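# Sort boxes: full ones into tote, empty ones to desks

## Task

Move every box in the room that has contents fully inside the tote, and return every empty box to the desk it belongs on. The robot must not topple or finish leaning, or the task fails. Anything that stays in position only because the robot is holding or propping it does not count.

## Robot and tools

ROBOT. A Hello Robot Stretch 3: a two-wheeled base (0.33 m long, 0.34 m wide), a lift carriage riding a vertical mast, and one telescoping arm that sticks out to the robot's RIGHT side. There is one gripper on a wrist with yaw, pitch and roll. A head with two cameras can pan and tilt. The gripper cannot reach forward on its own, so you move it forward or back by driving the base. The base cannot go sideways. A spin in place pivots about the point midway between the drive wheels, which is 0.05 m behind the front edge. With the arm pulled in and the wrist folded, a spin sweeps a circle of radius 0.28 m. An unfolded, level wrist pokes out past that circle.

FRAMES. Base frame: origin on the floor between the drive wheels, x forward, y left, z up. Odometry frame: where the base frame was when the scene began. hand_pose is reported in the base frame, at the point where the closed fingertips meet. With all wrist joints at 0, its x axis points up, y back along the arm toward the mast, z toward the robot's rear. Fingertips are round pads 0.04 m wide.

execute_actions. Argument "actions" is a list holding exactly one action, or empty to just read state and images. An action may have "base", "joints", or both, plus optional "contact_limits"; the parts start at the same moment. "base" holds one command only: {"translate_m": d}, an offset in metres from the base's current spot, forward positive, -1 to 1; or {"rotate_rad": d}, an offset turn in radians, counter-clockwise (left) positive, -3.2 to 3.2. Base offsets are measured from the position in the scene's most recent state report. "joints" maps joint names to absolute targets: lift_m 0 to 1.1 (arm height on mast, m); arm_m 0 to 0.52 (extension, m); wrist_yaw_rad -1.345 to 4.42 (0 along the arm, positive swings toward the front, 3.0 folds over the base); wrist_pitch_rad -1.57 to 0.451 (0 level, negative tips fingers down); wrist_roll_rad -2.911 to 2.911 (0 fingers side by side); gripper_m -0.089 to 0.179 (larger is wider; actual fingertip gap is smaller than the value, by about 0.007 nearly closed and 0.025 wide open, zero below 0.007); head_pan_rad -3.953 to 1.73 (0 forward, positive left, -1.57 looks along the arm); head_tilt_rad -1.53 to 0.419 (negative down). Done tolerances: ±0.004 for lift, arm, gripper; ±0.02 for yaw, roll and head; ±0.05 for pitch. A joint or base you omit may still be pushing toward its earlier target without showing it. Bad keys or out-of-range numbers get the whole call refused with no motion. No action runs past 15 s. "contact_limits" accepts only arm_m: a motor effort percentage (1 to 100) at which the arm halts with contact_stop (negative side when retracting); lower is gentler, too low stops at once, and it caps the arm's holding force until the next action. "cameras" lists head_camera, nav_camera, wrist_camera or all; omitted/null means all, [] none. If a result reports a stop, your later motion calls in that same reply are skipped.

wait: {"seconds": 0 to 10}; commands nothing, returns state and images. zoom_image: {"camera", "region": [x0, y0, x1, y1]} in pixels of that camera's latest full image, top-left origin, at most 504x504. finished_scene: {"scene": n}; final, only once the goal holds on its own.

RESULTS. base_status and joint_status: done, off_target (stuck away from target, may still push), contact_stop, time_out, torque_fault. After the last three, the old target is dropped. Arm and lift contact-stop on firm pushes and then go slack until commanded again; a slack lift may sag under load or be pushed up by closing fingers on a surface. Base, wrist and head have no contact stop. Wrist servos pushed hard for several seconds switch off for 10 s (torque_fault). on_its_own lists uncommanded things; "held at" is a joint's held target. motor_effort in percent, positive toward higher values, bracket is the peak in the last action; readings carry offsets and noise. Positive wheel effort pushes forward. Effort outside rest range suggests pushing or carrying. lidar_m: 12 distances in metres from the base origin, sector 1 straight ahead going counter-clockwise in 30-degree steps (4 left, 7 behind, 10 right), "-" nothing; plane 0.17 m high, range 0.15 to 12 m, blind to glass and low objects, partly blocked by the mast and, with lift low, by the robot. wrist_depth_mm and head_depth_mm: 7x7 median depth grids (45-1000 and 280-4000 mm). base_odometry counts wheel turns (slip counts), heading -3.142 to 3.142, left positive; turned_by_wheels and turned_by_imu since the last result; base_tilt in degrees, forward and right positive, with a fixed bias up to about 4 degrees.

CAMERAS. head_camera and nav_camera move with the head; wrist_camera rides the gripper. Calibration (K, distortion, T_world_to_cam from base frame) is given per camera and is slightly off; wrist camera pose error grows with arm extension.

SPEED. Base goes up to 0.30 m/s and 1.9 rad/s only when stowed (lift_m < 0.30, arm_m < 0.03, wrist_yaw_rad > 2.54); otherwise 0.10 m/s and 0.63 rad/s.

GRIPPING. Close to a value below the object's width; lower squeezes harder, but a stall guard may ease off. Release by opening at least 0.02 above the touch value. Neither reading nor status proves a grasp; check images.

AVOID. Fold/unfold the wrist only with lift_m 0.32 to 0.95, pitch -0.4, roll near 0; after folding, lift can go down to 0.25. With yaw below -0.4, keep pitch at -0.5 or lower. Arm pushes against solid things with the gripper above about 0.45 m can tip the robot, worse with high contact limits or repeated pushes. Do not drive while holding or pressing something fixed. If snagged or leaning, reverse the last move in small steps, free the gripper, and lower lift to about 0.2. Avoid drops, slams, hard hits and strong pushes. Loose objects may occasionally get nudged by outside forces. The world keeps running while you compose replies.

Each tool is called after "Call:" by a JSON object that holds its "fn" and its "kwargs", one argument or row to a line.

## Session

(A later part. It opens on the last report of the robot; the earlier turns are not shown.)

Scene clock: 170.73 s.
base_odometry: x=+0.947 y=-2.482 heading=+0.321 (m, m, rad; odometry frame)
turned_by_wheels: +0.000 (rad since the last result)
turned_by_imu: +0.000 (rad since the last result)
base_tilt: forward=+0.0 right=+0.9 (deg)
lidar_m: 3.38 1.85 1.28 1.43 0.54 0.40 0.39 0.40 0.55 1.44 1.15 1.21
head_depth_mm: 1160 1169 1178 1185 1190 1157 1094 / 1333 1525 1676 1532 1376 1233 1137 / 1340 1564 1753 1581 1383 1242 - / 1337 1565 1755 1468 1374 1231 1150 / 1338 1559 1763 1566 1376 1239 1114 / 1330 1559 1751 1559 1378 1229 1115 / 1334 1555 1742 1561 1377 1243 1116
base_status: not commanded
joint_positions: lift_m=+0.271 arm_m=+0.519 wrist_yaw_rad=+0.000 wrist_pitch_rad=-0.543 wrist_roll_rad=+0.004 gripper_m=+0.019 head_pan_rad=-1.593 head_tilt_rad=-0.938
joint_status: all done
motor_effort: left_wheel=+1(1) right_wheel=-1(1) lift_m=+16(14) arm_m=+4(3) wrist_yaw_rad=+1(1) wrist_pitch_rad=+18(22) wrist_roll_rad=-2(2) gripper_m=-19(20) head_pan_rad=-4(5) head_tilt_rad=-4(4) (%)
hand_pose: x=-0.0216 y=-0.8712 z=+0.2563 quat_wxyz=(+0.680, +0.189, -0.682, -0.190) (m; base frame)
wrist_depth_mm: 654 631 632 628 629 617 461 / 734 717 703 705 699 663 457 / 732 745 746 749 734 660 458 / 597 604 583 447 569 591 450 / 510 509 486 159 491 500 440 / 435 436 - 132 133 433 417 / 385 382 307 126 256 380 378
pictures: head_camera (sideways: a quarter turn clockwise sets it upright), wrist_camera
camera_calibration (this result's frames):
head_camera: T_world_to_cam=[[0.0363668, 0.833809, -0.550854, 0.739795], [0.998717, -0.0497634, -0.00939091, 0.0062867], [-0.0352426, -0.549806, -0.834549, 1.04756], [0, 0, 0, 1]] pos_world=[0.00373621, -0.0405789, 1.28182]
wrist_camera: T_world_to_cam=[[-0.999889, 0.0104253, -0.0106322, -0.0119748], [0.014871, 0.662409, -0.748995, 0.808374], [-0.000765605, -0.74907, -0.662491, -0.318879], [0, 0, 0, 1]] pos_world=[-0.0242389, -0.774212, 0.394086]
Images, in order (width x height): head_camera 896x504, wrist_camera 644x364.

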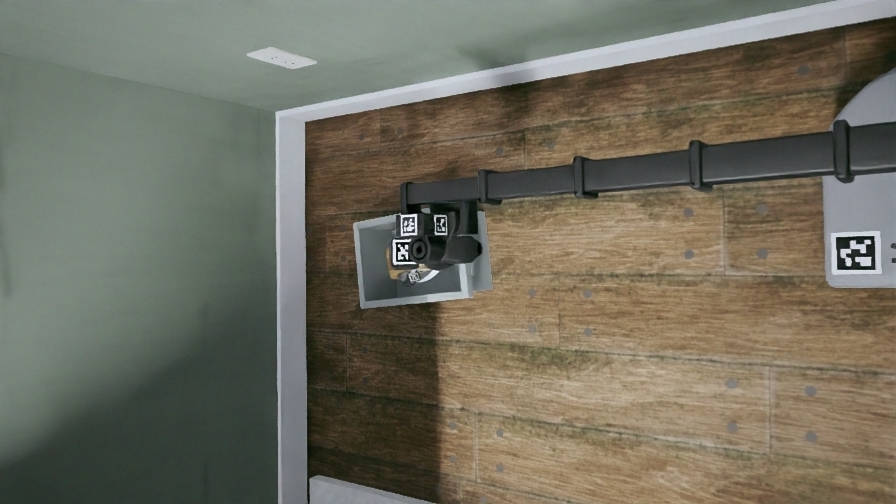

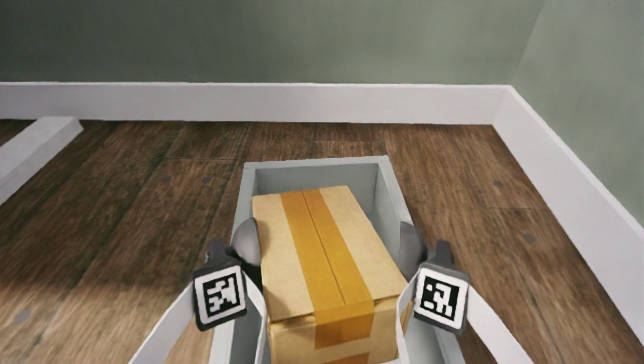

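Lower in steps.

Call:
{"fn": "execute_actions", "kwargs": {
  "actions": [
    {"joints":{"lift_m":0.17}}
  ],
  "cameras": ["head_camera","wrist_camera"]
}}

Scene clock: 173.67 s.
base_odometry: x=+0.947 y=-2.482 heading=+0.321 (m, m, rad; odometry frame)
turned_by_wheels: +0.000 (rad since the last result)
turned_by_imu: +0.000 (rad since the last result)
base_tilt: forward=+0.0 right=+0.9 (deg)
lidar_m: 3.38 1.85 1.28 1.43 0.54 0.40 0.39 0.40 0.56 0.82 1.15 1.21
head_depth_mm: 1164 1173 1177 1182 1192 1162 1090 / 1338 1534 1672 1541 1378 1233 1132 / 1338 1562 1756 1588 1378 1233 - / 1334 1562 1753 1586 1379 1236 1146 / 1330 1560 1753 1556 1376 1231 1119 / 1331 1562 1762 1562 1375 1226 1117 / 1324 1554 1743 1556 1377 1233 1116
base_status: not commanded
joint_positions: lift_m=+0.171 arm_m=+0.519 wrist_yaw_rad=+0.000 wrist_pitch_rad=-0.534 wrist_roll_rad=+0.004 gripper_m=+0.019 head_pan_rad=-1.593 head_tilt_rad=-0.938
joint_status: all done
motor_effort: left_wheel=+1(1) right_wheel=-1(1) lift_m=+14(11) arm_m=+4(3) wrist_yaw_rad=+1(0) wrist_pitch_rad=+15(18) wrist_roll_rad=-2(2) gripper_m=-20(20) head_pan_rad=-4(4) head_tilt_rad=-4(4) (%)
hand_pose: x=-0.0216 y=-0.8726 z=+0.1584 quat_wxyz=(+0.681, +0.186, -0.683, -0.187) (m; base frame)
wrist_depth_mm: 649 646 639 624 617 608 461 / 677 680 658 678 680 646 458 / 562 562 398 392 408 544 445 / 454 453 352 426 338 445 425 / 378 381 220 160 270 376 368 / 325 326 - 131 133 304 319 / 284 284 223 126 158 164 284
pictures: head_camera (sideways: a quarter turn clockwise sets it upright), wrist_camera
camera_calibration (this result's frames):
head_camera: T_world_to_cam=[[0.036367, 0.83383, -0.550823, 0.739754], [0.998717, -0.0497627, -0.00939195, 0.00628805], [-0.0352417, -0.549774, -0.834569, 1.04759], [0, 0, 0, 1]] pos_world=[0.00373624, -0.0405781, 1.28182]
wrist_camera: T_world_to_cam=[[-0.999889, 0.0103203, -0.0107247, -0.0130783], [0.014864, 0.655264, -0.755254, 0.730714], [-0.000766961, -0.75533, -0.655345, -0.391455], [0, 0, 0, 1]] pos_world=[-0.0242385, -0.774353, 0.295196]
Images, in order (width x height): head_camera 896x504, wrist_camera 644x364.

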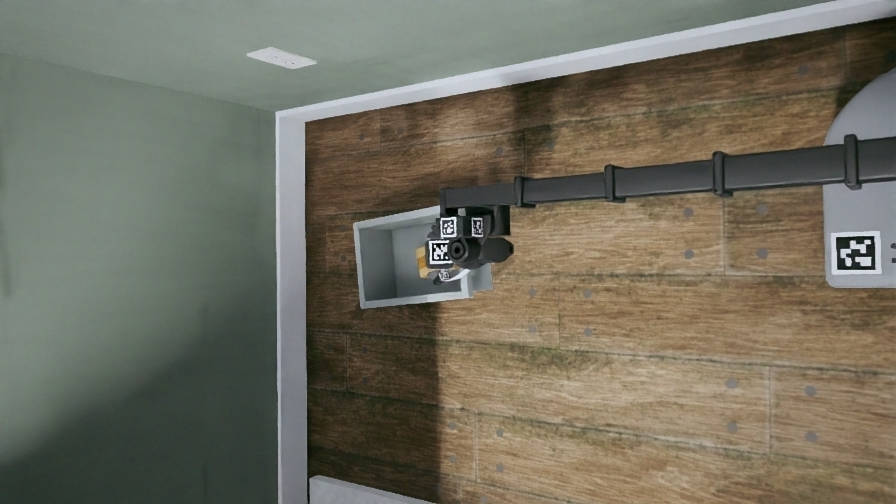

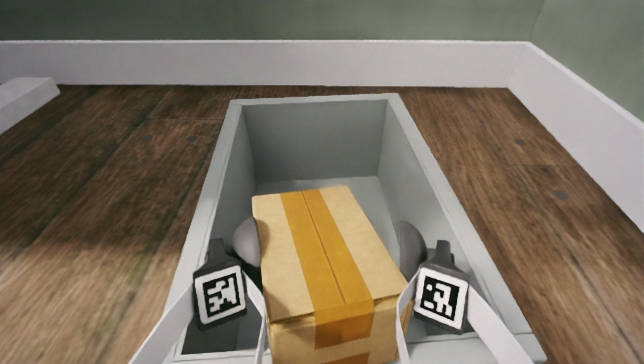

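Call:
{"fn": "execute_actions", "kwargs": {
  "actions": [
    {"joints":{"lift_m":0.36}}
  ],
  "cameras": []
}}

Call:
{"fn": "execute_actions", "kwargs": {
  "actions": [
    {"base":{"translate_m":0.2},"joints":{"arm_m":0.15}}
  ],
  "cameras": []
}}

Call:
{"fn": "execute_actions", "kwargs": {
  "actions": [
    {"base":{"rotate_rad":0.5}}
  ],
  "cameras": []
}}

Call:
{"fn": "execute_actions", "kwargs": {
  "actions": [
    {"base":{"translate_m":-0.22}}
  ],
  "cameras": []
}}

Call:
{"fn": "execute_actions", "kwargs": {
  "actions": [
    {"base":{"rotate_rad":-0.5}}
  ],
  "cameras": []
}}

Call:
{"fn": "execute_actions", "kwargs": {
  "actions": [
    {"joints":{"arm_m":0.45,"wrist_pitch_rad":-0.65,"lift_m":0.32}}
  ],
  "cameras": ["head_camera","wrist_camera"]
}}

Scene clock: 184.07 s.
base_odometry: x=+0.947 y=-2.482 heading=+0.321 (m, m, rad; odometry frame)
turned_by_wheels: +0.000 (rad since the last result)
turned_by_imu: -0.001 (rad since the last result)
base_tilt: forward=+0.1 right=+0.9 (deg)
lidar_m: 3.38 1.85 1.28 1.43 0.54 0.40 0.39 0.40 0.55 1.44 1.15 1.22
head_depth_mm: 1162 1173 1178 1185 1189 1156 1089 / 1340 1532 1679 1535 1374 1238 1134 / 1339 1561 1761 1532 1386 1224 1146 / 1337 1565 1769 1475 1376 1234 1147 / 1330 1555 1756 1556 1377 1235 1116 / 1333 1565 1751 1557 1378 1234 1119 / 1325 1556 1745 1564 1375 1228 1113
base_status: not commanded
joint_positions: lift_m=+0.359 arm_m=+0.519 wrist_yaw_rad=+0.000 wrist_pitch_rad=-0.539 wrist_roll_rad=+0.004 gripper_m=+0.019 head_pan_rad=-1.593 head_tilt_rad=-0.938
joint_status: all done
motor_effort: left_wheel=+1(1) right_wheel=-1(1) lift_m=+57(61) arm_m=+4(3) wrist_yaw_rad=+1(2) wrist_pitch_rad=+16(17) wrist_roll_rad=-2(2) gripper_m=-20(20) head_pan_rad=-4(5) head_tilt_rad=-4(3) (%)
hand_pose: x=-0.0216 y=-0.8719 z=+0.3456 quat_wxyz=(+0.681, +0.188, -0.683, -0.189) (m; base frame)
wrist_depth_mm: 647 652 629 638 610 617 458 / 734 712 703 698 678 662 456 / 795 799 788 779 766 701 458 / 724 749 757 745 745 684 458 / 617 626 618 160 622 597 457 / 535 537 - 131 133 533 441 / 471 467 447 127 346 468 435
pictures: none
No camera images: the call's "cameras" was empty. Leave "cameras" out to get every camera's image.

Scene clock: 188.00 s.
base_odometry: x=+1.136 y=-2.419 heading=+0.321 (m, m, rad; odometry frame)
turned_by_wheels: +0.000 (rad since the last result)
turned_by_imu: -0.001 (rad since the last result)
base_tilt: forward=+0.0 right=+0.9 (deg)
lidar_m: 2.76 1.69 1.20 1.56 0.82 0.60 0.58 0.61 0.84 1.44 1.07 1.30
head_depth_mm: 1347 1563 1715 1540 1382 1241 1119 / 1342 1564 1767 1533 1377 1235 1128 / 1337 1562 1763 1538 1400 1201 1150 / 1338 1568 1759 1565 1354 1215 1151 / 1338 1564 1755 1563 1378 1234 1115 / 1326 1561 1752 1557 1379 1233 1116 / 1330 1516 1402 1512 1376 1228 1117
base_status: done
joint_positions: lift_m=+0.359 arm_m=+0.150 wrist_yaw_rad=+0.000 wrist_pitch_rad=-0.539 wrist_roll_rad=+0.004 gripper_m=+0.019 head_pan_rad=-1.593 head_tilt_rad=-0.938
joint_status: all done
motor_effort: left_wheel=+1(4) right_wheel=-1(2) lift_m=+58(57) arm_m=-4(5) wrist_yaw_rad=+0(0) wrist_pitch_rad=+16(16) wrist_roll_rad=-2(2) gripper_m=-19(19) head_pan_rad=-5(4) head_tilt_rad=-4(4) (%)
hand_pose: x=-0.0215 y=-0.5028 z=+0.3456 quat_wxyz=(+0.681, +0.188, -0.682, -0.189) (m; base frame)
wrist_depth_mm: - 955 - 991 986 964 708 / - 702 - - - - 718 / 926 843 915 928 800 882 698 / 744 728 738 751 655 687 675 / 646 610 618 160 627 625 613 / 533 542 - 132 133 537 537 / 470 474 456 126 448 471 467
pictures: none
No camera images: the call's "cameras" was empty. Leave "cameras" out to get every camera's image.

Scene clock: 189.77 s.
base_odometry: x=+1.136 y=-2.419 heading=+0.821 (m, m, rad; odometry frame)
turned_by_wheels: +0.500 (rad since the last result)
turned_by_imu: +0.494 (rad since the last result)
base_tilt: forward=+0.0 right=+0.8 (deg)
lidar_m: 1.70 1.20 1.42 0.84 0.61 0.59 0.61 0.82 1.44 1.06 1.30 2.76
head_depth_mm: 1305 1504 1707 1553 1382 1233 1117 / 1371 1573 1763 1563 1378 1233 1134 / 721 1239 1639 1553 1401 1200 1150 / 721 1774 1796 1532 1356 1214 1148 / 745 1744 1759 1562 1373 1232 1116 / 1348 1262 1750 1553 1371 1234 1115 / 1782 1294 1752 1553 1375 1233 1117
base_status: done
joint_positions: lift_m=+0.359 arm_m=+0.150 wrist_yaw_rad=+0.000 wrist_pitch_rad=-0.539 wrist_roll_rad=+0.004 gripper_m=+0.019 head_pan_rad=-1.593 head_tilt_rad=-0.938
joint_status: not commanded
motor_effort: left_wheel=-1(4) right_wheel=+2(5) lift_m=+57(58) arm_m=-4(5) wrist_yaw_rad=+0(0) wrist_pitch_rad=+17(16) wrist_roll_rad=-2(2) gripper_m=-20(20) head_pan_rad=-5(4) head_tilt_rad=-4(4) (%)
hand_pose: x=-0.0215 y=-0.5028 z=+0.3456 quat_wxyz=(+0.681, +0.188, -0.682, -0.189) (m; base frame)
wrist_depth_mm: - - - - 959 904 812 / - - - - - 977 845 / 936 920 917 905 900 909 882 / 748 741 756 714 742 722 730 / 625 614 634 160 637 616 607 / 543 540 - 132 133 533 534 / 478 477 460 126 451 473 457
pictures: none
No camera images: the call's "cameras" was empty. Leave "cameras" out to get every camera's image.

Scene clock: 193.13 s.
base_odometry: x=+0.986 y=-2.579 heading=+0.821 (m, m, rad; odometry frame)
turned_by_wheels: +0.000 (rad since the last result)
turned_by_imu: +0.000 (rad since the last result)
base_tilt: forward=+0.0 right=+0.9 (deg)
lidar_m: 1.92 1.37 1.61 0.57 0.41 0.39 0.41 0.55 1.33 1.06 1.14 2.93
head_depth_mm: 1209 1379 1624 1506 1337 1238 1124 / 1269 1465 1687 1561 1347 1233 1140 / 1329 1549 1754 1564 1402 1199 1148 / 1405 1633 1764 1559 1351 1214 1150 / 989 1209 1681 1543 1381 1233 1116 / 719 1826 1758 1555 1372 1235 1113 / 719 1327 1758 1560 1380 1237 1117
base_status: done
joint_positions: lift_m=+0.359 arm_m=+0.150 wrist_yaw_rad=+0.000 wrist_pitch_rad=-0.539 wrist_roll_rad=+0.004 gripper_m=+0.019 head_pan_rad=-1.593 head_tilt_rad=-0.938
joint_status: not commanded
motor_effort: left_wheel=-2(5) right_wheel=+2(2) lift_m=+58(58) arm_m=-4(4) wrist_yaw_rad=+0(1) wrist_pitch_rad=+16(16) wrist_roll_rad=-2(2) gripper_m=-20(20) head_pan_rad=-4(5) head_tilt_rad=-5(4) (%)
hand_pose: x=-0.0215 y=-0.5028 z=+0.3456 quat_wxyz=(+0.681, +0.188, -0.682, -0.189) (m; base frame)
wrist_depth_mm: - - - - 935 798 729 / - - - - - 892 773 / 946 935 946 847 914 890 830 / 746 748 727 742 735 715 615 / 624 626 598 161 640 610 585 / 541 540 - 132 133 507 418 / 475 473 466 126 452 469 456
pictures: none
No camera images: the call's "cameras" was empty. Leave "cameras" out to get every camera's image.

Scene clock: 194.90 s.
base_odometry: x=+0.986 y=-2.579 heading=+0.321 (m, m, rad; odometry frame)
turned_by_wheels: -0.500 (rad since the last result)
turned_by_imu: -0.495 (rad since the last result)
base_tilt: forward=+0.1 right=+0.8 (deg)
lidar_m: 3.38 1.91 1.37 1.46 0.55 0.41 0.39 0.41 0.57 1.33 1.05 1.14
head_depth_mm: 1182 1191 1196 1206 1212 1180 1104 / 1242 1452 1655 1527 1376 1235 1130 / 1237 1446 1700 1567 1393 1199 1147 / 1238 1444 1699 1526 1351 1213 1148 / 1237 1449 1696 1558 1373 1232 1115 / 1226 1443 1687 1564 1378 1228 1115 / 1228 1446 1687 1556 1376 1236 1118
base_status: done
joint_positions: lift_m=+0.359 arm_m=+0.150 wrist_yaw_rad=+0.000 wrist_pitch_rad=-0.539 wrist_roll_rad=+0.004 gripper_m=+0.019 head_pan_rad=-1.593 head_tilt_rad=-0.938
joint_status: not commanded
motor_effort: left_wheel=+1(4) right_wheel=-1(4) lift_m=+58(58) arm_m=-4(4) wrist_yaw_rad=+1(1) wrist_pitch_rad=+16(16) wrist_roll_rad=-2(2) gripper_m=-20(20) head_pan_rad=-4(4) head_tilt_rad=-4(4) (%)
hand_pose: x=-0.0215 y=-0.5028 z=+0.3456 quat_wxyz=(+0.681, +0.188, -0.682, -0.189) (m; base frame)
wrist_depth_mm: 920 922 896 895 888 715 464 / 992 980 976 974 965 710 464 / 699 920 909 730 900 725 456 / 680 733 745 747 715 688 459 / 615 633 630 160 598 597 457 / 542 544 - 132 132 533 440 / 477 476 466 127 453 467 434
pictures: none
No camera images: the call's "cameras" was empty. Leave "cameras" out to get every camera's image.

Scene clock: 198.33 s.
base_odometry: x=+0.986 y=-2.579 heading=+0.321 (m, m, rad; odometry frame)
turned_by_wheels: +0.000 (rad since the last result)
turned_by_imu: +0.000 (rad since the last result)
base_tilt: forward=+0.0 right=+0.9 (deg)
lidar_m: 3.37 1.91 1.37 1.47 0.55 0.41 0.39 0.41 0.57 1.33 1.06 1.14
head_depth_mm: 1183 1194 1198 1205 1216 1183 1100 / 1239 1452 1655 1528 1378 1232 1136 / 1238 1445 1701 1606 1373 1235 1148 / 1234 1447 1697 1492 1374 1241 1145 / 1229 1441 1687 1561 1377 1230 1115 / 1236 1446 1680 1550 1381 1235 1116 / 1231 1442 1678 1550 1370 1234 1117
base_status: not commanded
joint_positions: lift_m=+0.321 arm_m=+0.450 wrist_yaw_rad=+0.000 wrist_pitch_rad=-0.684 wrist_roll_rad=+0.004 gripper_m=+0.019 head_pan_rad=-1.593 head_tilt_rad=-0.938
joint_status: all done
motor_effort: left_wheel=+1(1) right_wheel=-1(1) lift_m=+15(54) arm_m=+4(5) wrist_yaw_rad=+1(1) wrist_pitch_rad=+14(17) wrist_roll_rad=-2(2) gripper_m=-19(20) head_pan_rad=-3(4) head_tilt_rad=-4(3) (%)
hand_pose: x=-0.0216 y=-0.7781 z=+0.2788 quat_wxyz=(+0.665, +0.237, -0.667, -0.238) (m; base frame)
wrist_depth_mm: 646 639 644 627 629 611 469 / 701 709 716 704 694 663 459 / 650 676 668 679 658 634 466 / 572 577 561 449 549 559 447 / 504 504 487 160 488 491 445 / 445 447 - 131 133 442 420 / 399 399 336 126 275 394 391
pictures: head_camera (sideways: a quarter turn clockwise sets it upright), wrist_camera
camera_calibration (this result's frames):
head_camera: T_world_to_cam=[[0.0363984, 0.833901, -0.550713, 0.739611], [0.998715, -0.0497972, -0.00939556, 0.00629275], [-0.0352589, -0.549664, -0.834642, 1.04768], [0, 0, 0, 1]] pos_world=[0.00373485, -0.0405754, 1.28181]
wrist_camera: T_world_to_cam=[[-0.99989, 0.0117525, -0.00908266, -0.0120912], [0.0148362, 0.761031, -0.648546, 0.812235], [-0.000709827, -0.648609, -0.761121, -0.128572], [0, 0, 0, 1]] pos_world=[-0.0242316, -0.701387, 0.428803]
Images, in order (width x height): head_camera 896x504, wrist_camera 644x364.

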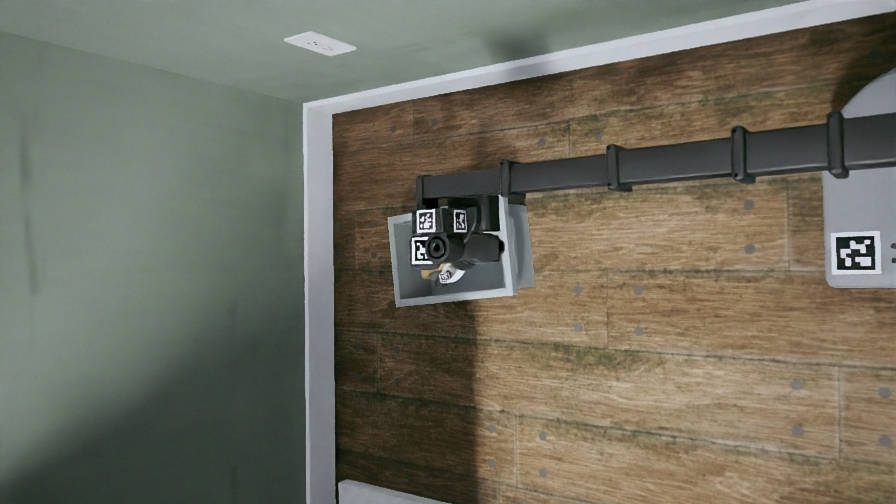

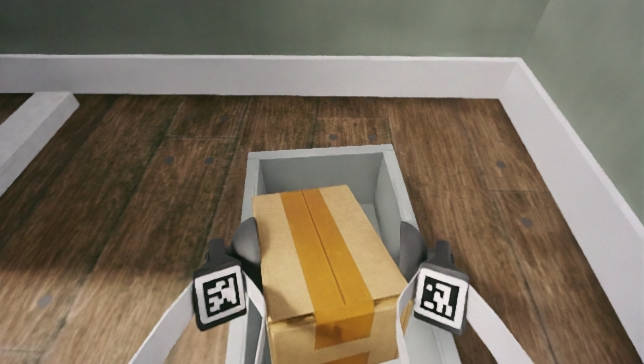

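Call:
{"fn": "execute_actions", "kwargs": {
  "actions": [
    {"joints":{"arm_m":0.515,"lift_m":0.27}}
  ],
  "cameras": []
}}

Call:
{"fn": "execute_actions", "kwargs": {
  "actions": [
    {"joints":{"lift_m":0.17}}
  ],
  "cameras": ["head_camera","wrist_camera"]
}}

Scene clock: 201.90 s.
base_odometry: x=+0.986 y=-2.579 heading=+0.321 (m, m, rad; odometry frame)
turned_by_wheels: +0.000 (rad since the last result)
turned_by_imu: +0.000 (rad since the last result)
base_tilt: forward=+0.1 right=+0.9 (deg)
lidar_m: 3.38 1.91 1.37 1.47 0.55 0.41 0.39 0.41 0.57 1.33 1.06 1.14
head_depth_mm: 1182 1195 1196 1206 1212 1180 1107 / 1238 1451 1651 1528 1376 1230 1135 / 1236 1453 1699 1596 1380 1245 - / 1238 1446 1696 1504 1377 1236 1151 / 1232 1440 1685 1555 1375 1235 1117 / 1233 1441 1690 1552 1378 1236 1121 / 1229 1445 1694 1547 1379 1230 1117
base_status: not commanded
joint_positions: lift_m=+0.271 arm_m=+0.515 wrist_yaw_rad=+0.000 wrist_pitch_rad=-0.684 wrist_roll_rad=+0.004 gripper_m=+0.019 head_pan_rad=-1.593 head_tilt_rad=-0.938
joint_status: all done
motor_effort: left_wheel=+1(1) right_wheel=-1(1) lift_m=+16(14) arm_m=+4(4) wrist_yaw_rad=+0(1) wrist_pitch_rad=+14(14) wrist_roll_rad=-2(2) gripper_m=-20(19) head_pan_rad=-4(3) head_tilt_rad=-4(4) (%)
hand_pose: x=-0.0216 y=-0.8430 z=+0.2288 quat_wxyz=(+0.665, +0.237, -0.667, -0.238) (m; base frame)
wrist_depth_mm: 586 582 575 556 563 544 463 / 648 645 646 627 610 598 465 / 585 577 585 580 586 578 451 / 499 504 382 354 415 490 454 / 440 437 419 160 404 430 423 / 391 389 - 131 133 387 386 / 352 351 296 127 234 345 345
pictures: none
No camera images: the call's "cameras" was empty. Leave "cameras" out to get every camera's image.

Scene clock: 203.63 s.
base_odometry: x=+0.986 y=-2.579 heading=+0.321 (m, m, rad; odometry frame)
turned_by_wheels: +0.000 (rad since the last result)
turned_by_imu: +0.000 (rad since the last result)
base_tilt: forward=+0.0 right=+0.9 (deg)
lidar_m: 3.38 1.91 1.37 1.46 0.55 0.41 0.39 0.41 0.57 1.33 1.06 1.14
head_depth_mm: 1183 1194 1198 1209 1212 1183 1103 / 1241 1456 1645 1531 1377 1236 1132 / 1237 1445 1708 1591 1380 1232 - / 1233 1442 1693 1526 1380 1236 1149 / 1230 1443 1694 1552 1382 1233 1120 / 1231 1444 1690 1558 1375 1230 1115 / 1234 1441 1681 1561 1375 1227 1116
base_status: not commanded
joint_positions: lift_m=+0.171 arm_m=+0.515 wrist_yaw_rad=+0.000 wrist_pitch_rad=-0.684 wrist_roll_rad=+0.004 gripper_m=+0.019 head_pan_rad=-1.593 head_tilt_rad=-0.938
joint_status: all done
motor_effort: left_wheel=+1(1) right_wheel=-1(1) lift_m=+15(15) arm_m=+4(3) wrist_yaw_rad=+0(0) wrist_pitch_rad=+14(14) wrist_roll_rad=-2(2) gripper_m=-19(19) head_pan_rad=-5(5) head_tilt_rad=-4(4) (%)
hand_pose: x=-0.0216 y=-0.8430 z=+0.1288 quat_wxyz=(+0.665, +0.237, -0.667, -0.238) (m; base frame)
wrist_depth_mm: 564 568 551 551 551 544 450 / 510 509 505 285 487 500 453 / 430 426 294 317 291 421 409 / 369 368 282 350 296 354 360 / 325 314 207 160 268 199 314 / 283 274 - 132 133 164 282 / 255 246 242 126 232 152 251
pictures: head_camera (sideways: a quarter turn clockwise sets it upright), wrist_camera
camera_calibration (this result's frames):
head_camera: T_world_to_cam=[[0.0363984, 0.833901, -0.550713, 0.739611], [0.998715, -0.0497972, -0.00939555, 0.00629275], [-0.0352589, -0.549664, -0.834642, 1.04768], [0, 0, 0, 1]] pos_world=[0.00373485, -0.0405754, 1.28181]
wrist_camera: T_world_to_cam=[[-0.99989, 0.0117504, -0.00908011, -0.0126918], [0.0148331, 0.76117, -0.648383, 0.764467], [-0.000707246, -0.648446, -0.76126, -0.284754], [0, 0, 0, 1]] pos_world=[-0.0242311, -0.766387, 0.27878]
Images, in order (width x height): head_camera 896x504, wrist_camera 644x364.

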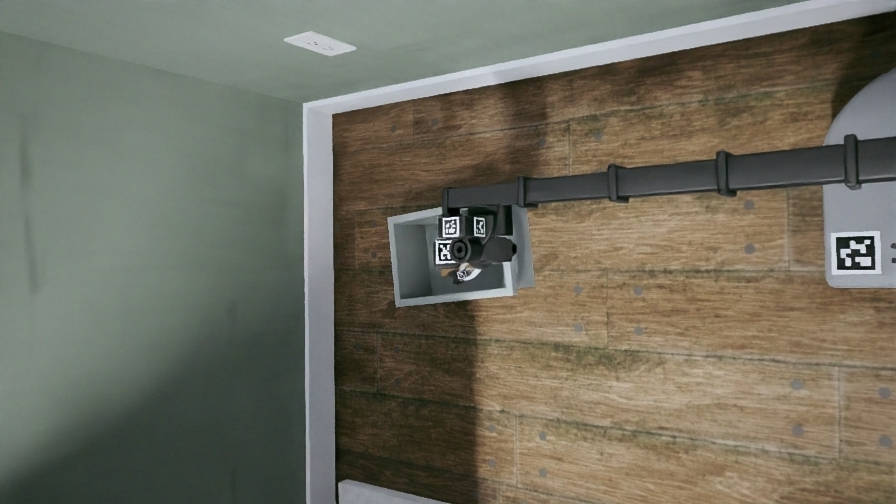

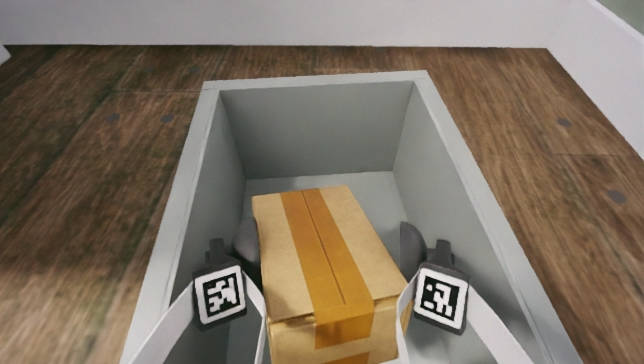

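No contact yet; a bit lower, then release.

Call:
{"fn": "execute_actions", "kwargs": {
  "actions": [
    {"joints":{"lift_m":0.135}}
  ],
  "cameras": []
}}

Call:
{"fn": "execute_actions", "kwargs": {
  "actions": [
    {"joints":{"gripper_m":0.075}}
  ],
  "cameras": []
}}

Call:
{"fn": "execute_actions", "kwargs": {
  "actions": [
    {"joints":{"lift_m":0.4}}
  ],
  "cameras": []
}}

Call:
{"fn": "execute_actions", "kwargs": {
  "actions": [
    {"joints":{"arm_m":0.0,"lift_m":1.09,"wrist_pitch_rad":-0.42,"gripper_m":0.17}}
  ],
  "cameras": ["head_camera"]
}}

Scene clock: 207.93 s.
base_odometry: x=+0.986 y=-2.579 heading=+0.321 (m, m, rad; odometry frame)
turned_by_wheels: +0.000 (rad since the last result)
turned_by_imu: -0.001 (rad since the last result)
base_tilt: forward=+0.0 right=+0.9 (deg)
lidar_m: 3.36 1.91 1.37 1.46 0.55 0.41 0.39 0.41 0.57 1.33 1.06 1.14
head_depth_mm: 1180 1192 1196 1206 1213 1183 1103 / 1240 1450 1656 1528 1381 1238 1131 / 1237 1453 1713 1585 1378 1234 - / 1234 1447 1700 1538 1378 1237 1147 / 1236 1442 1694 1557 1376 1229 1116 / 1232 1445 1693 1556 1377 1234 1117 / 1229 1440 1679 1559 1372 1239 1118
base_status: not commanded
joint_positions: lift_m=+0.136 arm_m=+0.515 wrist_yaw_rad=+0.000 wrist_pitch_rad=-0.684 wrist_roll_rad=+0.004 gripper_m=+0.019 head_pan_rad=-1.593 head_tilt_rad=-0.938
joint_status: all done
motor_effort: left_wheel=+1(1) right_wheel=-1(1) lift_m=+15(17) arm_m=+4(3) wrist_yaw_rad=+1(0) wrist_pitch_rad=+15(14) wrist_roll_rad=-2(3) gripper_m=-19(19) head_pan_rad=-3(4) head_tilt_rad=-3(4) (%)
hand_pose: x=-0.0216 y=-0.8430 z=+0.0938 quat_wxyz=(+0.665, +0.237, -0.667, -0.238) (m; base frame)
wrist_depth_mm: 532 533 535 529 520 521 453 / 450 451 257 269 260 431 422 / 375 362 289 316 287 342 364 / 322 174 285 314 293 168 312 / 280 152 208 160 265 158 268 / 249 128 - 132 133 153 126 / 220 116 215 126 210 152 113
pictures: none
No camera images: the call's "cameras" was empty. Leave "cameras" out to get every camera's image.

Scene clock: 209.13 s.
base_odometry: x=+0.986 y=-2.579 heading=+0.321 (m, m, rad; odometry frame)
turned_by_wheels: +0.000 (rad since the last result)
turned_by_imu: +0.000 (rad since the last result)
base_tilt: forward=+0.0 right=+0.9 (deg)
lidar_m: 3.36 1.91 1.37 1.47 0.55 0.41 0.39 0.41 0.57 1.33 1.06 1.15
head_depth_mm: 1179 1193 1199 1205 1213 1180 1105 / 1242 1449 1655 1529 1386 1233 1131 / 1234 1448 1696 1590 1375 1234 - / 1232 1446 1695 1534 1377 1236 1148 / 1232 1449 1692 1564 1380 1234 1117 / 1232 1448 1694 1557 1376 1233 1116 / 1227 1439 1682 1558 1380 1235 1117
base_status: not commanded
joint_positions: lift_m=+0.136 arm_m=+0.515 wrist_yaw_rad=+0.000 wrist_pitch_rad=-0.666 wrist_roll_rad=+0.004 gripper_m=+0.075 head_pan_rad=-1.593 head_tilt_rad=-0.938
joint_status: all done
motor_effort: left_wheel=+1(1) right_wheel=-1(2) lift_m=+15(16) arm_m=+4(4) wrist_yaw_rad=+0(0) wrist_pitch_rad=+6(14) wrist_roll_rad=-2(2) gripper_m=+1(75) head_pan_rad=-4(3) head_tilt_rad=-4(3) (%)
hand_pose: x=-0.0215 y=-0.8462 z=+0.0971 quat_wxyz=(+0.667, +0.231, -0.669, -0.232) (m; base frame)
wrist_depth_mm: 554 543 538 534 530 516 445 / 468 464 253 263 262 450 428 / 390 375 284 310 285 362 374 / 329 309 292 321 296 180 324 / 286 154 242 280 274 158 280 / 253 133 - 246 247 151 131 / 222 118 219 177 219 152 115
pictures: none
No camera images: the call's "cameras" was empty. Leave "cameras" out to get every camera's image.

Scene clock: 212.37 s.
base_odometry: x=+0.986 y=-2.579 heading=+0.321 (m, m, rad; odometry frame)
turned_by_wheels: +0.000 (rad since the last result)
turned_by_imu: +0.000 (rad since the last result)
base_tilt: forward=+0.1 right=+0.9 (deg)
lidar_m: 3.36 1.91 1.37 1.47 0.55 0.41 0.39 0.41 0.57 1.33 1.06 1.14
head_depth_mm: 1185 1193 1197 1206 1213 1185 1101 / 1239 1453 1656 1532 1380 1235 1129 / 1240 1442 1694 1529 1378 1235 1144 / 1238 1453 1689 1527 1378 1236 1147 / 1238 1444 1693 1556 1381 1232 1119 / 1229 1441 1693 1560 1363 1236 1115 / 1230 1437 1689 1556 1375 1230 1118
base_status: not commanded
joint_positions: lift_m=+0.399 arm_m=+0.515 wrist_yaw_rad=+0.000 wrist_pitch_rad=-0.666 wrist_roll_rad=+0.004 gripper_m=+0.075 head_pan_rad=-1.593 head_tilt_rad=-0.938
joint_status: all done
motor_effort: left_wheel=+1(1) right_wheel=-1(2) lift_m=+55(55) arm_m=+4(3) wrist_yaw_rad=+1(1) wrist_pitch_rad=+6(7) wrist_roll_rad=-2(2) gripper_m=+1(0) head_pan_rad=-3(3) head_tilt_rad=-3(4) (%)
hand_pose: x=-0.0215 y=-0.8464 z=+0.3607 quat_wxyz=(+0.667, +0.231, -0.669, -0.232) (m; base frame)
wrist_depth_mm: 581 575 562 553 560 545 469 / 647 646 652 626 634 612 469 / 731 730 720 733 719 674 466 / 679 696 688 689 692 652 473 / 604 617 606 499 596 593 459 / 532 542 - 523 503 530 440 / 483 474 466 476 461 472 440
pictures: none
No camera images: the call's "cameras" was empty. Leave "cameras" out to get every camera's image.

Scene clock: 219.47 s.
base_odometry: x=+0.986 y=-2.579 heading=+0.321 (m, m, rad; odometry frame)
turned_by_wheels: +0.000 (rad since the last result)
turned_by_imu: -0.001 (rad since the last result)
base_tilt: forward=+0.0 right=+0.8 (deg)
lidar_m: 3.37 1.91 1.37 1.46 0.55 0.41 0.39 0.41 0.57 1.33 1.06 1.14
head_depth_mm: - - - 1204 1213 1181 1100 / - - - 1503 1376 1234 1134 / - - - 1505 1380 1231 1144 / 1238 - 1702 1530 1376 1235 1148 / 1232 1497 1692 1553 1379 1236 1115 / 1225 1482 1689 1557 1376 1238 1119 / 1225 1442 1679 1558 1376 1235 1115
base_status: not commanded
joint_positions: lift_m=+1.089 arm_m=+0.000 wrist_yaw_rad=+0.000 wrist_pitch_rad=-0.438 wrist_roll_rad=+0.004 gripper_m=+0.170 head_pan_rad=-1.593 head_tilt_rad=-0.938
joint_status: all done
motor_effort: left_wheel=+1(1) right_wheel=-1(1) lift_m=+55(55) arm_m=-4(5) wrist_yaw_rad=+0(1) wrist_pitch_rad=+8(8) wrist_roll_rad=-2(2) gripper_m=+0(85) head_pan_rad=-5(3) head_tilt_rad=-4(4) (%)
hand_pose: x=-0.0215 y=-0.3671 z=+1.0975 quat_wxyz=(+0.689, +0.154, -0.691, -0.154) (m; base frame)
wrist_depth_mm: - - - - 981 714 456 / 941 954 - - - 707 465 / 637 - - - - 715 460 / - - - - - 709 466 / - - - - - 759 458 / - - - - - 835 431 / - - - - - 759 436
pictures: head_camera (sideways: a quarter turn clockwise sets it upright)
camera_calibration (this result's frames):
head_camera: T_world_to_cam=[[0.0363983, 0.833901, -0.550713, 0.73961], [0.998715, -0.049797, -0.00939558, 0.00629278], [-0.0352588, -0.549663, -0.834642, 1.04768], [0, 0, 0, 1]] pos_world=[0.00373485, -0.0405754, 1.28181]
Images, in order (width x height): head_camera 896x504.

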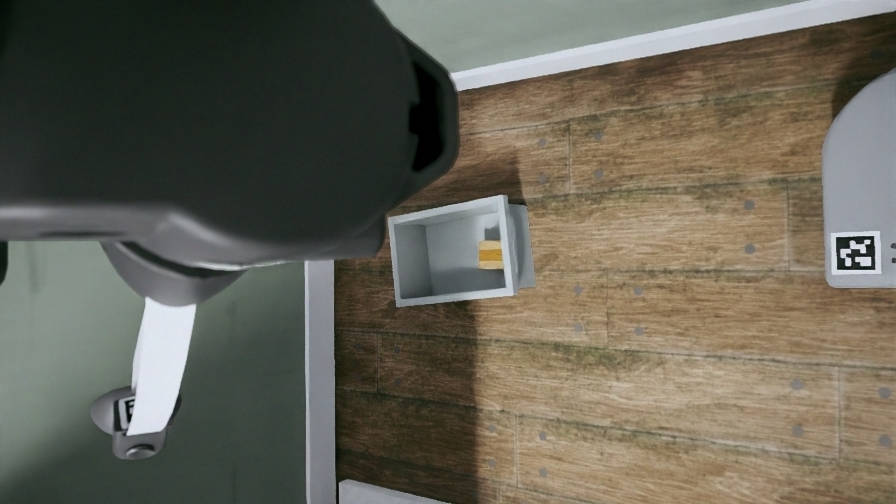

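Call:
{"fn": "execute_actions", "kwargs": {
  "actions": [
    {"base":{"translate_m":1.0},"joints":{"head_pan_rad":-1.3,"head_tilt_rad":-0.5}}
  ],
  "cameras": ["nav_camera"]
}}

Call:
{"fn": "execute_actions", "kwargs": {
  "actions": [
    {"base":{"translate_m":0.45},"joints":{"arm_m":0.15}}
  ],
  "cameras": ["nav_camera","wrist_camera"]
}}

Scene clock: 234.93 s.
base_odometry: x=+1.935 y=-2.264 heading=+0.321 (m, m, rad; odometry frame)
turned_by_wheels: +0.000 (rad since the last result)
turned_by_imu: -0.001 (rad since the last result)
base_tilt: forward=+0.0 right=+0.9 (deg)
lidar_m: 1.94 1.86 1.31 1.44 1.30 1.44 1.39 1.45 0.97 0.71 0.75 1.94
head_depth_mm: 1091 1174 1105 668 - - 1249 / 1112 1205 1034 700 1042 976 1305 / 1139 1244 1034 735 1092 1445 1278 / 1172 1272 1035 701 1696 1517 1274 / 1203 1312 1038 736 1772 1573 1315 / 1235 1350 1043 736 1831 1580 1313 / 1265 1384 976 777 1885 1529 1313
base_status: done
joint_positions: lift_m=+1.089 arm_m=+0.000 wrist_yaw_rad=+0.000 wrist_pitch_rad=-0.438 wrist_roll_rad=+0.004 gripper_m=+0.170 head_pan_rad=-1.307 head_tilt_rad=-0.508
joint_status: all done
motor_effort: left_wheel=+1(4) right_wheel=-1(1) lift_m=+55(55) arm_m=-5(5) wrist_yaw_rad=+1(0) wrist_pitch_rad=+7(7) wrist_roll_rad=-2(2) gripper_m=+1(0) head_pan_rad=+6(35) head_tilt_rad=+3(20) (%)
hand_pose: x=-0.0215 y=-0.3671 z=+1.0975 quat_wxyz=(+0.689, +0.154, -0.691, -0.154) (m; base frame)
wrist_depth_mm: - - - - - 1000 999 / 940 916 910 913 893 876 - / 643 616 624 620 579 626 651 / 482 470 477 478 470 471 477 / - 431 918 879 419 412 404 / - - - 845 - - - / - - - - - - -
pictures: nav_camera (sideways: a quarter turn counterclockwise sets it upright)
camera_calibration (this result's frames):
nav_camera: T_world_to_cam=[[0.131015, -0.489665, 0.862011, -1.08398], [-0.95518, -0.295169, -0.0224954, 0.0877502], [0.265454, -0.820429, -0.50639, 0.615203], [0, 0, 0, 1]] pos_world=[0.0625267, -0.000157204, 1.24791]
Images, in order (width x height): nav_camera 672x504.

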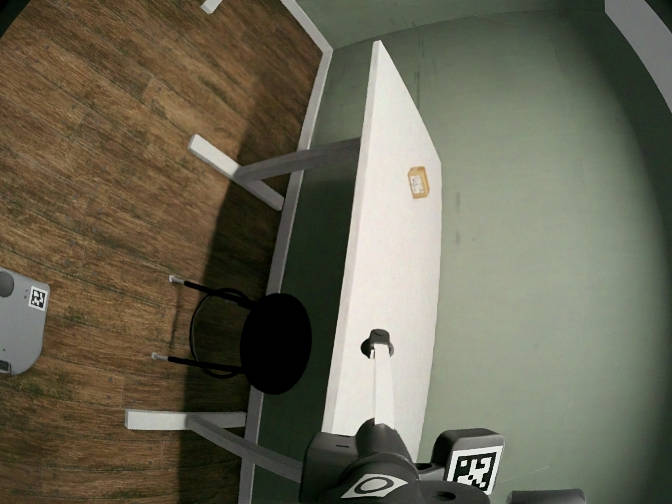

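Scene clock: 241.00 s.
base_odometry: x=+2.362 y=-2.122 heading=+0.321 (m, m, rad; odometry frame)
turned_by_wheels: +0.000 (rad since the last result)
turned_by_imu: -0.001 (rad since the last result)
base_tilt: forward=+0.0 right=+0.8 (deg)
lidar_m: 1.50 1.74 1.55 1.23 1.74 1.90 1.84 1.89 0.76 1.06 0.98 1.95
head_depth_mm: 1094 1168 1101 638 1573 1557 1310 / 1122 1216 1108 700 1626 1559 1313 / 1147 1248 1112 700 1685 1570 1312 / 1175 1279 1039 703 1723 1564 1312 / 1203 1319 1040 737 1265 1422 1283 / 1241 1358 1046 740 1826 1574 1308 / 1275 1398 1502 776 1889 1578 1312
base_status: done
joint_positions: lift_m=+1.089 arm_m=+0.150 wrist_yaw_rad=+0.000 wrist_pitch_rad=-0.438 wrist_roll_rad=+0.004 gripper_m=+0.170 head_pan_rad=-1.307 head_tilt_rad=-0.508
joint_status: all done
motor_effort: left_wheel=+1(3) right_wheel=-1(2) lift_m=+55(55) arm_m=+4(4) wrist_yaw_rad=+1(1) wrist_pitch_rad=+7(7) wrist_roll_rad=-2(2) gripper_m=+0(0) head_pan_rad=+5(5) head_tilt_rad=+2(2) (%)
hand_pose: x=-0.0215 y=-0.5166 z=+1.0975 quat_wxyz=(+0.689, +0.154, -0.691, -0.154) (m; base frame)
wrist_depth_mm: 925 908 903 883 892 868 872 / - 967 913 906 910 907 874 / - 627 555 625 625 614 608 / 477 477 481 473 466 473 466 / 388 400 386 387 379 380 380 / 325 327 318 322 324 323 320 / - - - 300 292 292 474
pictures: nav_camera (sideways: a quarter turn counterclockwise sets it upright), wrist_camera
camera_calibration (this result's frames):
nav_camera: T_world_to_cam=[[0.131032, -0.489447, 0.862133, -1.08414], [-0.955136, -0.295312, -0.0224868, 0.0877386], [0.265604, -0.820507, -0.506184, 0.614934], [0, 0, 0, 1]] pos_world=[0.0625301, -0.00016154, 1.24792]
wrist_camera: T_world_to_cam=[[-0.999894, 0.00873133, -0.0116476, -0.0063783], [0.0145524, 0.579778, -0.814644, 1.23284], [-0.000359926, -0.814727, -0.579844, 0.379367], [0, 0, 0, 1]] pos_world=[-0.0241818, -0.405637, 1.22422]
Images, in order (width x height): nav_camera 672x504, wrist_camera 644x364.

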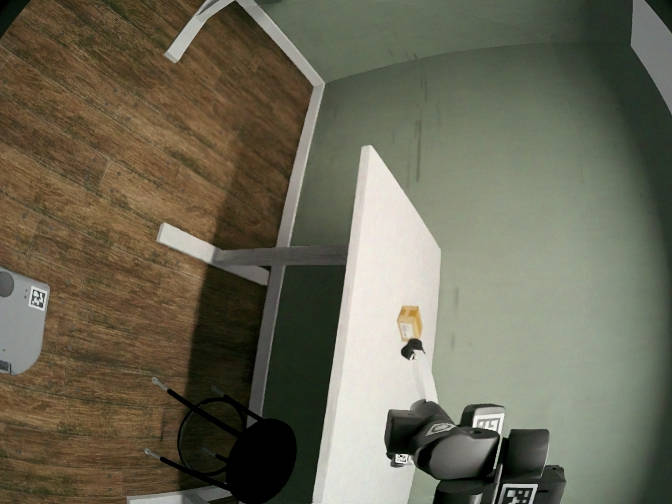

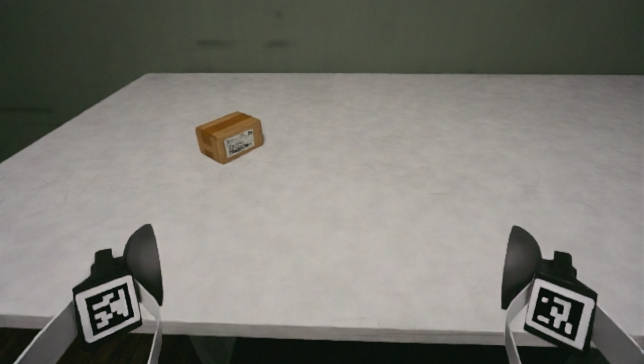

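Call:
{"fn": "execute_actions", "kwargs": {
  "actions": [
    {"base":{"translate_m":0.03},"joints":{"wrist_yaw_rad":0.5,"wrist_pitch_rad":-0.33,"arm_m":0.4,"lift_m":1.0}}
  ],
  "cameras": ["wrist_camera"]
}}

Scene clock: 248.13 s.
base_odometry: x=+2.391 y=-2.113 heading=+0.321 (m, m, rad; odometry frame)
turned_by_wheels: +0.000 (rad since the last result)
turned_by_imu: -0.001 (rad since the last result)
base_tilt: forward=+0.1 right=+0.9 (deg)
lidar_m: 1.47 1.72 1.53 1.22 1.75 1.93 1.87 1.26 0.77 1.35 0.96 1.94
head_depth_mm: 1094 1165 - 696 1568 1564 1307 / 1119 1211 1037 698 1618 1566 1307 / 1148 1247 1073 701 1677 1559 1303 / 1177 1285 1037 700 1720 1527 1313 / 1207 1316 1041 737 1744 1490 1277 / 1241 1363 1120 737 1833 1572 1311 / 1276 1402 1530 777 1867 1567 1314
base_status: done
joint_positions: lift_m=+1.001 arm_m=+0.400 wrist_yaw_rad=+0.500 wrist_pitch_rad=-0.349 wrist_roll_rad=+0.004 gripper_m=+0.170 head_pan_rad=-1.307 head_tilt_rad=-0.507
joint_status: all done
motor_effort: left_wheel=+1(4) right_wheel=-1(3) lift_m=+14(50) arm_m=+4(3) wrist_yaw_rad=+0(4) wrist_pitch_rad=+8(8) wrist_roll_rad=-2(2) gripper_m=+0(1) head_pan_rad=+6(5) head_tilt_rad=+2(2) (%)
hand_pose: x=+0.0899 y=-0.7489 z=+1.0293 quat_wxyz=(+0.704, +0.291, -0.645, +0.053) (m; base frame)
wrist_depth_mm: - - 915 756 659 582 514 / - - 972 788 695 611 549 / - - 544 527 532 534 528 / 412 382 380 344 299 380 375 / 302 313 300 285 285 295 295 / 247 245 245 245 244 243 240 / - 201 207 207 206 205 201
pictures: wrist_camera
camera_calibration (this result's frames):
wrist_camera: T_world_to_cam=[[-0.881397, -0.472214, -0.0123945, -0.263813], [-0.229193, 0.450442, -0.862886, 1.28512], [0.41305, -0.757704, -0.505247, 0.0793464], [0, 0, 0, 1]] pos_world=[0.0292443, -0.64333, 1.14574]
Images, in order (width x height): wrist_camera 644x364.

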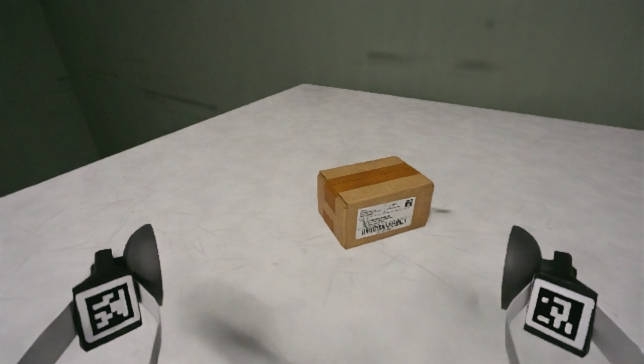

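Call:
{"fn": "execute_actions", "kwargs": {
  "actions": [
    {"joints":{"lift_m":0.963}}
  ],
  "cameras": []
}}

Call:
{"fn": "execute_actions", "kwargs": {
  "actions": [
    {"joints":{"arm_m":0.52}}
  ],
  "cameras": ["wrist_camera"]
}}

Call:
{"fn": "execute_actions", "kwargs": {
  "actions": [
    {"joints":{"gripper_m":0.05}}
  ],
  "cameras": ["wrist_camera"]
}}

Call:
{"fn": "execute_actions", "kwargs": {
  "actions": [
    {"joints":{"lift_m":1.0}}
  ],
  "cameras": ["wrist_camera"]
}}

Scene clock: 254.27 s.
base_odometry: x=+2.391 y=-2.113 heading=+0.321 (m, m, rad; odometry frame)
turned_by_wheels: +0.000 (rad since the last result)
turned_by_imu: -0.001 (rad since the last result)
base_tilt: forward=+0.0 right=+0.9 (deg)
lidar_m: 1.47 1.72 1.53 1.22 1.75 1.93 1.87 1.27 0.78 1.35 0.97 1.94
head_depth_mm: 1093 1183 - 654 1574 1562 1304 / 1120 1212 1033 668 1629 1563 1310 / 1144 1249 1033 685 1685 1567 1305 / 1176 1284 1038 702 1726 1515 1311 / 1205 1326 1042 735 1734 1486 1278 / 1242 1359 1120 737 1832 1566 1315 / 1273 1398 1522 776 1893 1571 1320
base_status: not commanded
joint_positions: lift_m=+0.964 arm_m=+0.400 wrist_yaw_rad=+0.500 wrist_pitch_rad=-0.349 wrist_roll_rad=+0.004 gripper_m=+0.170 head_pan_rad=-1.307 head_tilt_rad=-0.507
joint_status: all done
motor_effort: left_wheel=+1(1) right_wheel=-1(1) lift_m=+12(14) arm_m=+3(4) wrist_yaw_rad=+1(2) wrist_pitch_rad=+7(8) wrist_roll_rad=-3(2) gripper_m=+0(0) head_pan_rad=+5(5) head_tilt_rad=+2(2) (%)
hand_pose: x=+0.0899 y=-0.7489 z=+0.9923 quat_wxyz=(+0.704, +0.291, -0.645, +0.053) (m; base frame)
wrist_depth_mm: - - 907 764 674 586 516 / - - 958 718 656 604 545 / - 434 434 434 393 425 420 / 312 310 310 279 272 306 304 / 244 252 240 240 240 239 237 / 204 198 198 197 196 195 194 / - 163 166 166 166 165 163
pictures: none
No camera images: the call's "cameras" was empty. Leave "cameras" out to get every camera's image.

Scene clock: 256.40 s.
base_odometry: x=+2.391 y=-2.113 heading=+0.321 (m, m, rad; odometry frame)
turned_by_wheels: +0.000 (rad since the last result)
turned_by_imu: +0.000 (rad since the last result)
base_tilt: forward=+0.0 right=+0.9 (deg)
lidar_m: 1.47 1.73 1.53 1.22 1.75 1.93 1.87 1.26 0.77 1.35 0.97 1.95
head_depth_mm: 1095 1169 - 698 1553 1558 1307 / 1117 1212 1034 700 1632 1560 1312 / 1151 1248 1106 701 1677 1559 1307 / 1176 1280 1041 702 1721 1525 1310 / 1207 1314 1041 737 1736 1482 1282 / 1238 1361 1117 739 1821 1568 1310 / 1277 1397 1526 776 1896 1569 1313
base_status: not commanded
joint_positions: lift_m=+0.964 arm_m=+0.519 wrist_yaw_rad=+0.500 wrist_pitch_rad=-0.349 wrist_roll_rad=+0.004 gripper_m=+0.170 head_pan_rad=-1.307 head_tilt_rad=-0.507
joint_status: all done
motor_effort: left_wheel=+1(1) right_wheel=-1(1) lift_m=+13(13) arm_m=+4(5) wrist_yaw_rad=+0(1) wrist_pitch_rad=+8(8) wrist_roll_rad=-2(2) gripper_m=+0(1) head_pan_rad=+5(5) head_tilt_rad=+2(2) (%)
hand_pose: x=+0.0900 y=-0.8685 z=+0.9923 quat_wxyz=(+0.704, +0.291, -0.645, +0.053) (m; base frame)
wrist_depth_mm: - 897 757 628 551 475 430 / - - 811 646 573 517 450 / - 437 433 427 425 423 422 / 312 312 311 207 308 305 304 / 242 252 177 165 229 238 238 / 205 197 183 174 194 194 194 / - 162 167 166 165 165 161
pictures: wrist_camera
camera_calibration (this result's frames):
wrist_camera: T_world_to_cam=[[-0.881387, -0.472232, -0.012395, -0.32074], [-0.229178, 0.450395, -0.862915, 1.30705], [0.413078, -0.757721, -0.505198, -0.0300062], [0, 0, 0, 1]] pos_world=[0.029246, -0.762889, 1.10874]
Images, in order (width x height): wrist_camera 644x364.

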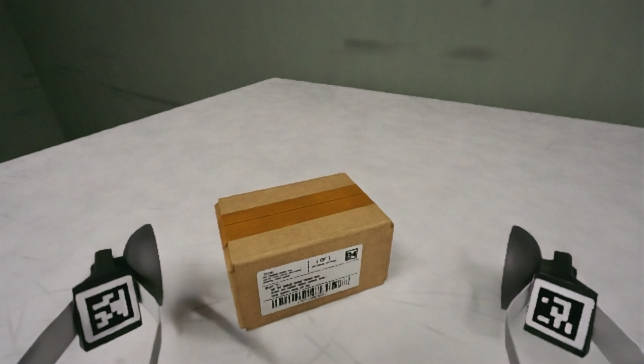

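Scene clock: 258.10 s.
base_odometry: x=+2.391 y=-2.113 heading=+0.321 (m, m, rad; odometry frame)
turned_by_wheels: +0.000 (rad since the last result)
turned_by_imu: +0.000 (rad since the last result)
base_tilt: forward=+0.1 right=+0.9 (deg)
lidar_m: 1.47 1.72 1.53 1.22 1.74 1.92 1.86 1.27 0.77 1.35 0.97 1.95
head_depth_mm: 1092 1171 - 698 1566 1562 1305 / 1119 1210 1032 698 1622 1559 1302 / 1147 1246 1035 700 1687 1574 1313 / 1176 1287 1035 702 1722 1520 1315 / 1212 1320 1038 736 1730 1479 1279 / 1240 1355 1117 739 1829 1568 1309 / 1274 1399 1524 777 1887 1576 1311
base_status: not commanded
joint_positions: lift_m=+0.964 arm_m=+0.519 wrist_yaw_rad=+0.505 wrist_pitch_rad=-0.346 wrist_roll_rad=+0.004 gripper_m=+0.050 head_pan_rad=-1.307 head_tilt_rad=-0.507
joint_status: all done
motor_effort: left_wheel=+2(2) right_wheel=-2(3) lift_m=+13(12) arm_m=+4(3) wrist_yaw_rad=-6(6) wrist_pitch_rad=+6(8) wrist_roll_rad=-2(2) gripper_m=-3(84) head_pan_rad=+5(5) head_tilt_rad=+2(3) (%)
hand_pose: x=+0.0913 y=-0.8681 z=+0.9929 quat_wxyz=(+0.704, +0.292, -0.645, +0.055) (m; base frame)
wrist_depth_mm: - 955 763 643 543 483 424 / - - 827 655 585 511 450 / - 438 430 427 433 424 428 / 317 313 310 208 307 308 303 / 243 244 242 166 200 239 238 / 198 198 206 171 - 195 195 / 168 168 162 168 166 165 165
pictures: wrist_camera
camera_calibration (this result's frames):
wrist_camera: T_world_to_cam=[[-0.878655, -0.477295, -0.0124164, -0.324022], [-0.230734, 0.447239, -0.864141, 1.30627], [0.418003, -0.756417, -0.503097, -0.0313511], [0, 0, 0, 1]] pos_world=[0.0298022, -0.762584, 1.10901]
Images, in order (width x height): wrist_camera 644x364.

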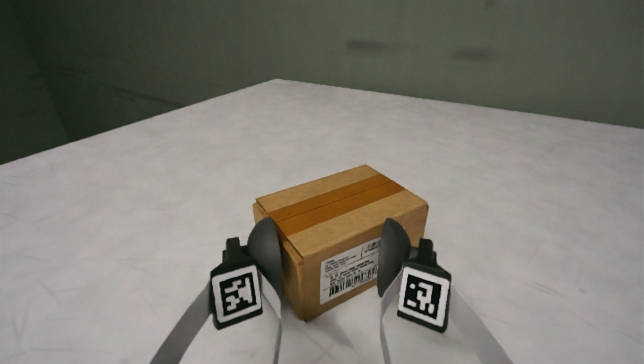

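Scene clock: 259.23 s.
base_odometry: x=+2.391 y=-2.113 heading=+0.321 (m, m, rad; odometry frame)
turned_by_wheels: +0.000 (rad since the last result)
turned_by_imu: +0.000 (rad since the last result)
base_tilt: forward=+0.0 right=+0.9 (deg)
lidar_m: 1.47 1.72 1.53 1.22 1.74 1.93 1.87 1.26 0.77 1.35 0.97 1.95
head_depth_mm: 1095 1160 907 698 1569 1561 1307 / 1119 1203 908 699 1622 1569 1306 / 1147 1251 1033 700 1681 1569 1307 / 1178 1277 1036 702 1724 1519 1312 / 1211 1320 1039 737 1732 1492 1280 / 1238 1354 1121 737 1832 1573 1313 / 1275 1395 1524 777 1889 1565 1309
base_status: not commanded
joint_positions: lift_m=+0.999 arm_m=+0.519 wrist_yaw_rad=+0.502 wrist_pitch_rad=-0.350 wrist_roll_rad=+0.004 gripper_m=+0.050 head_pan_rad=-1.307 head_tilt_rad=-0.507
joint_status: all done
motor_effort: left_wheel=+2(2) right_wheel=-2(2) lift_m=+55(55) arm_m=+4(3) wrist_yaw_rad=-1(7) wrist_pitch_rad=+8(11) wrist_roll_rad=-2(2) gripper_m=+0(2) head_pan_rad=+6(6) head_tilt_rad=+3(2) (%)
hand_pose: x=+0.0903 y=-0.8682 z=+1.0275 quat_wxyz=(+0.704, +0.292, -0.645, +0.053) (m; base frame)
wrist_depth_mm: - 943 777 640 551 471 427 / - - 853 674 580 512 459 / - - 537 526 521 518 469 / 407 381 381 382 375 371 375 / 298 299 297 216 293 291 290 / 243 240 246 184 - 241 237 / 205 205 199 195 197 204 202
pictures: wrist_camera
camera_calibration (this result's frames):
wrist_camera: T_world_to_cam=[[-0.880499, -0.473885, -0.0123881, -0.32139], [-0.230395, 0.45063, -0.862468, 1.33718], [0.414293, -0.756548, -0.505961, -0.0104711], [0, 0, 0, 1]] pos_world=[0.0294347, -0.762798, 1.144]
Images, in order (width x height): wrist_camera 644x364.

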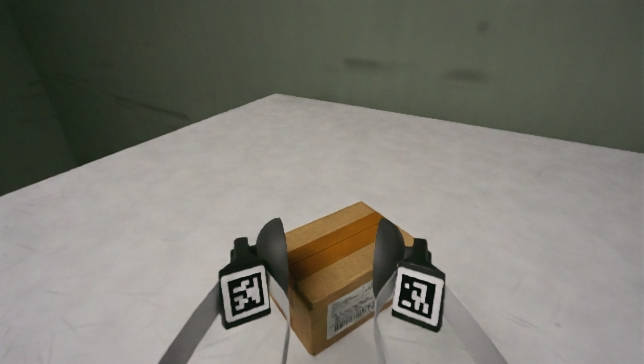

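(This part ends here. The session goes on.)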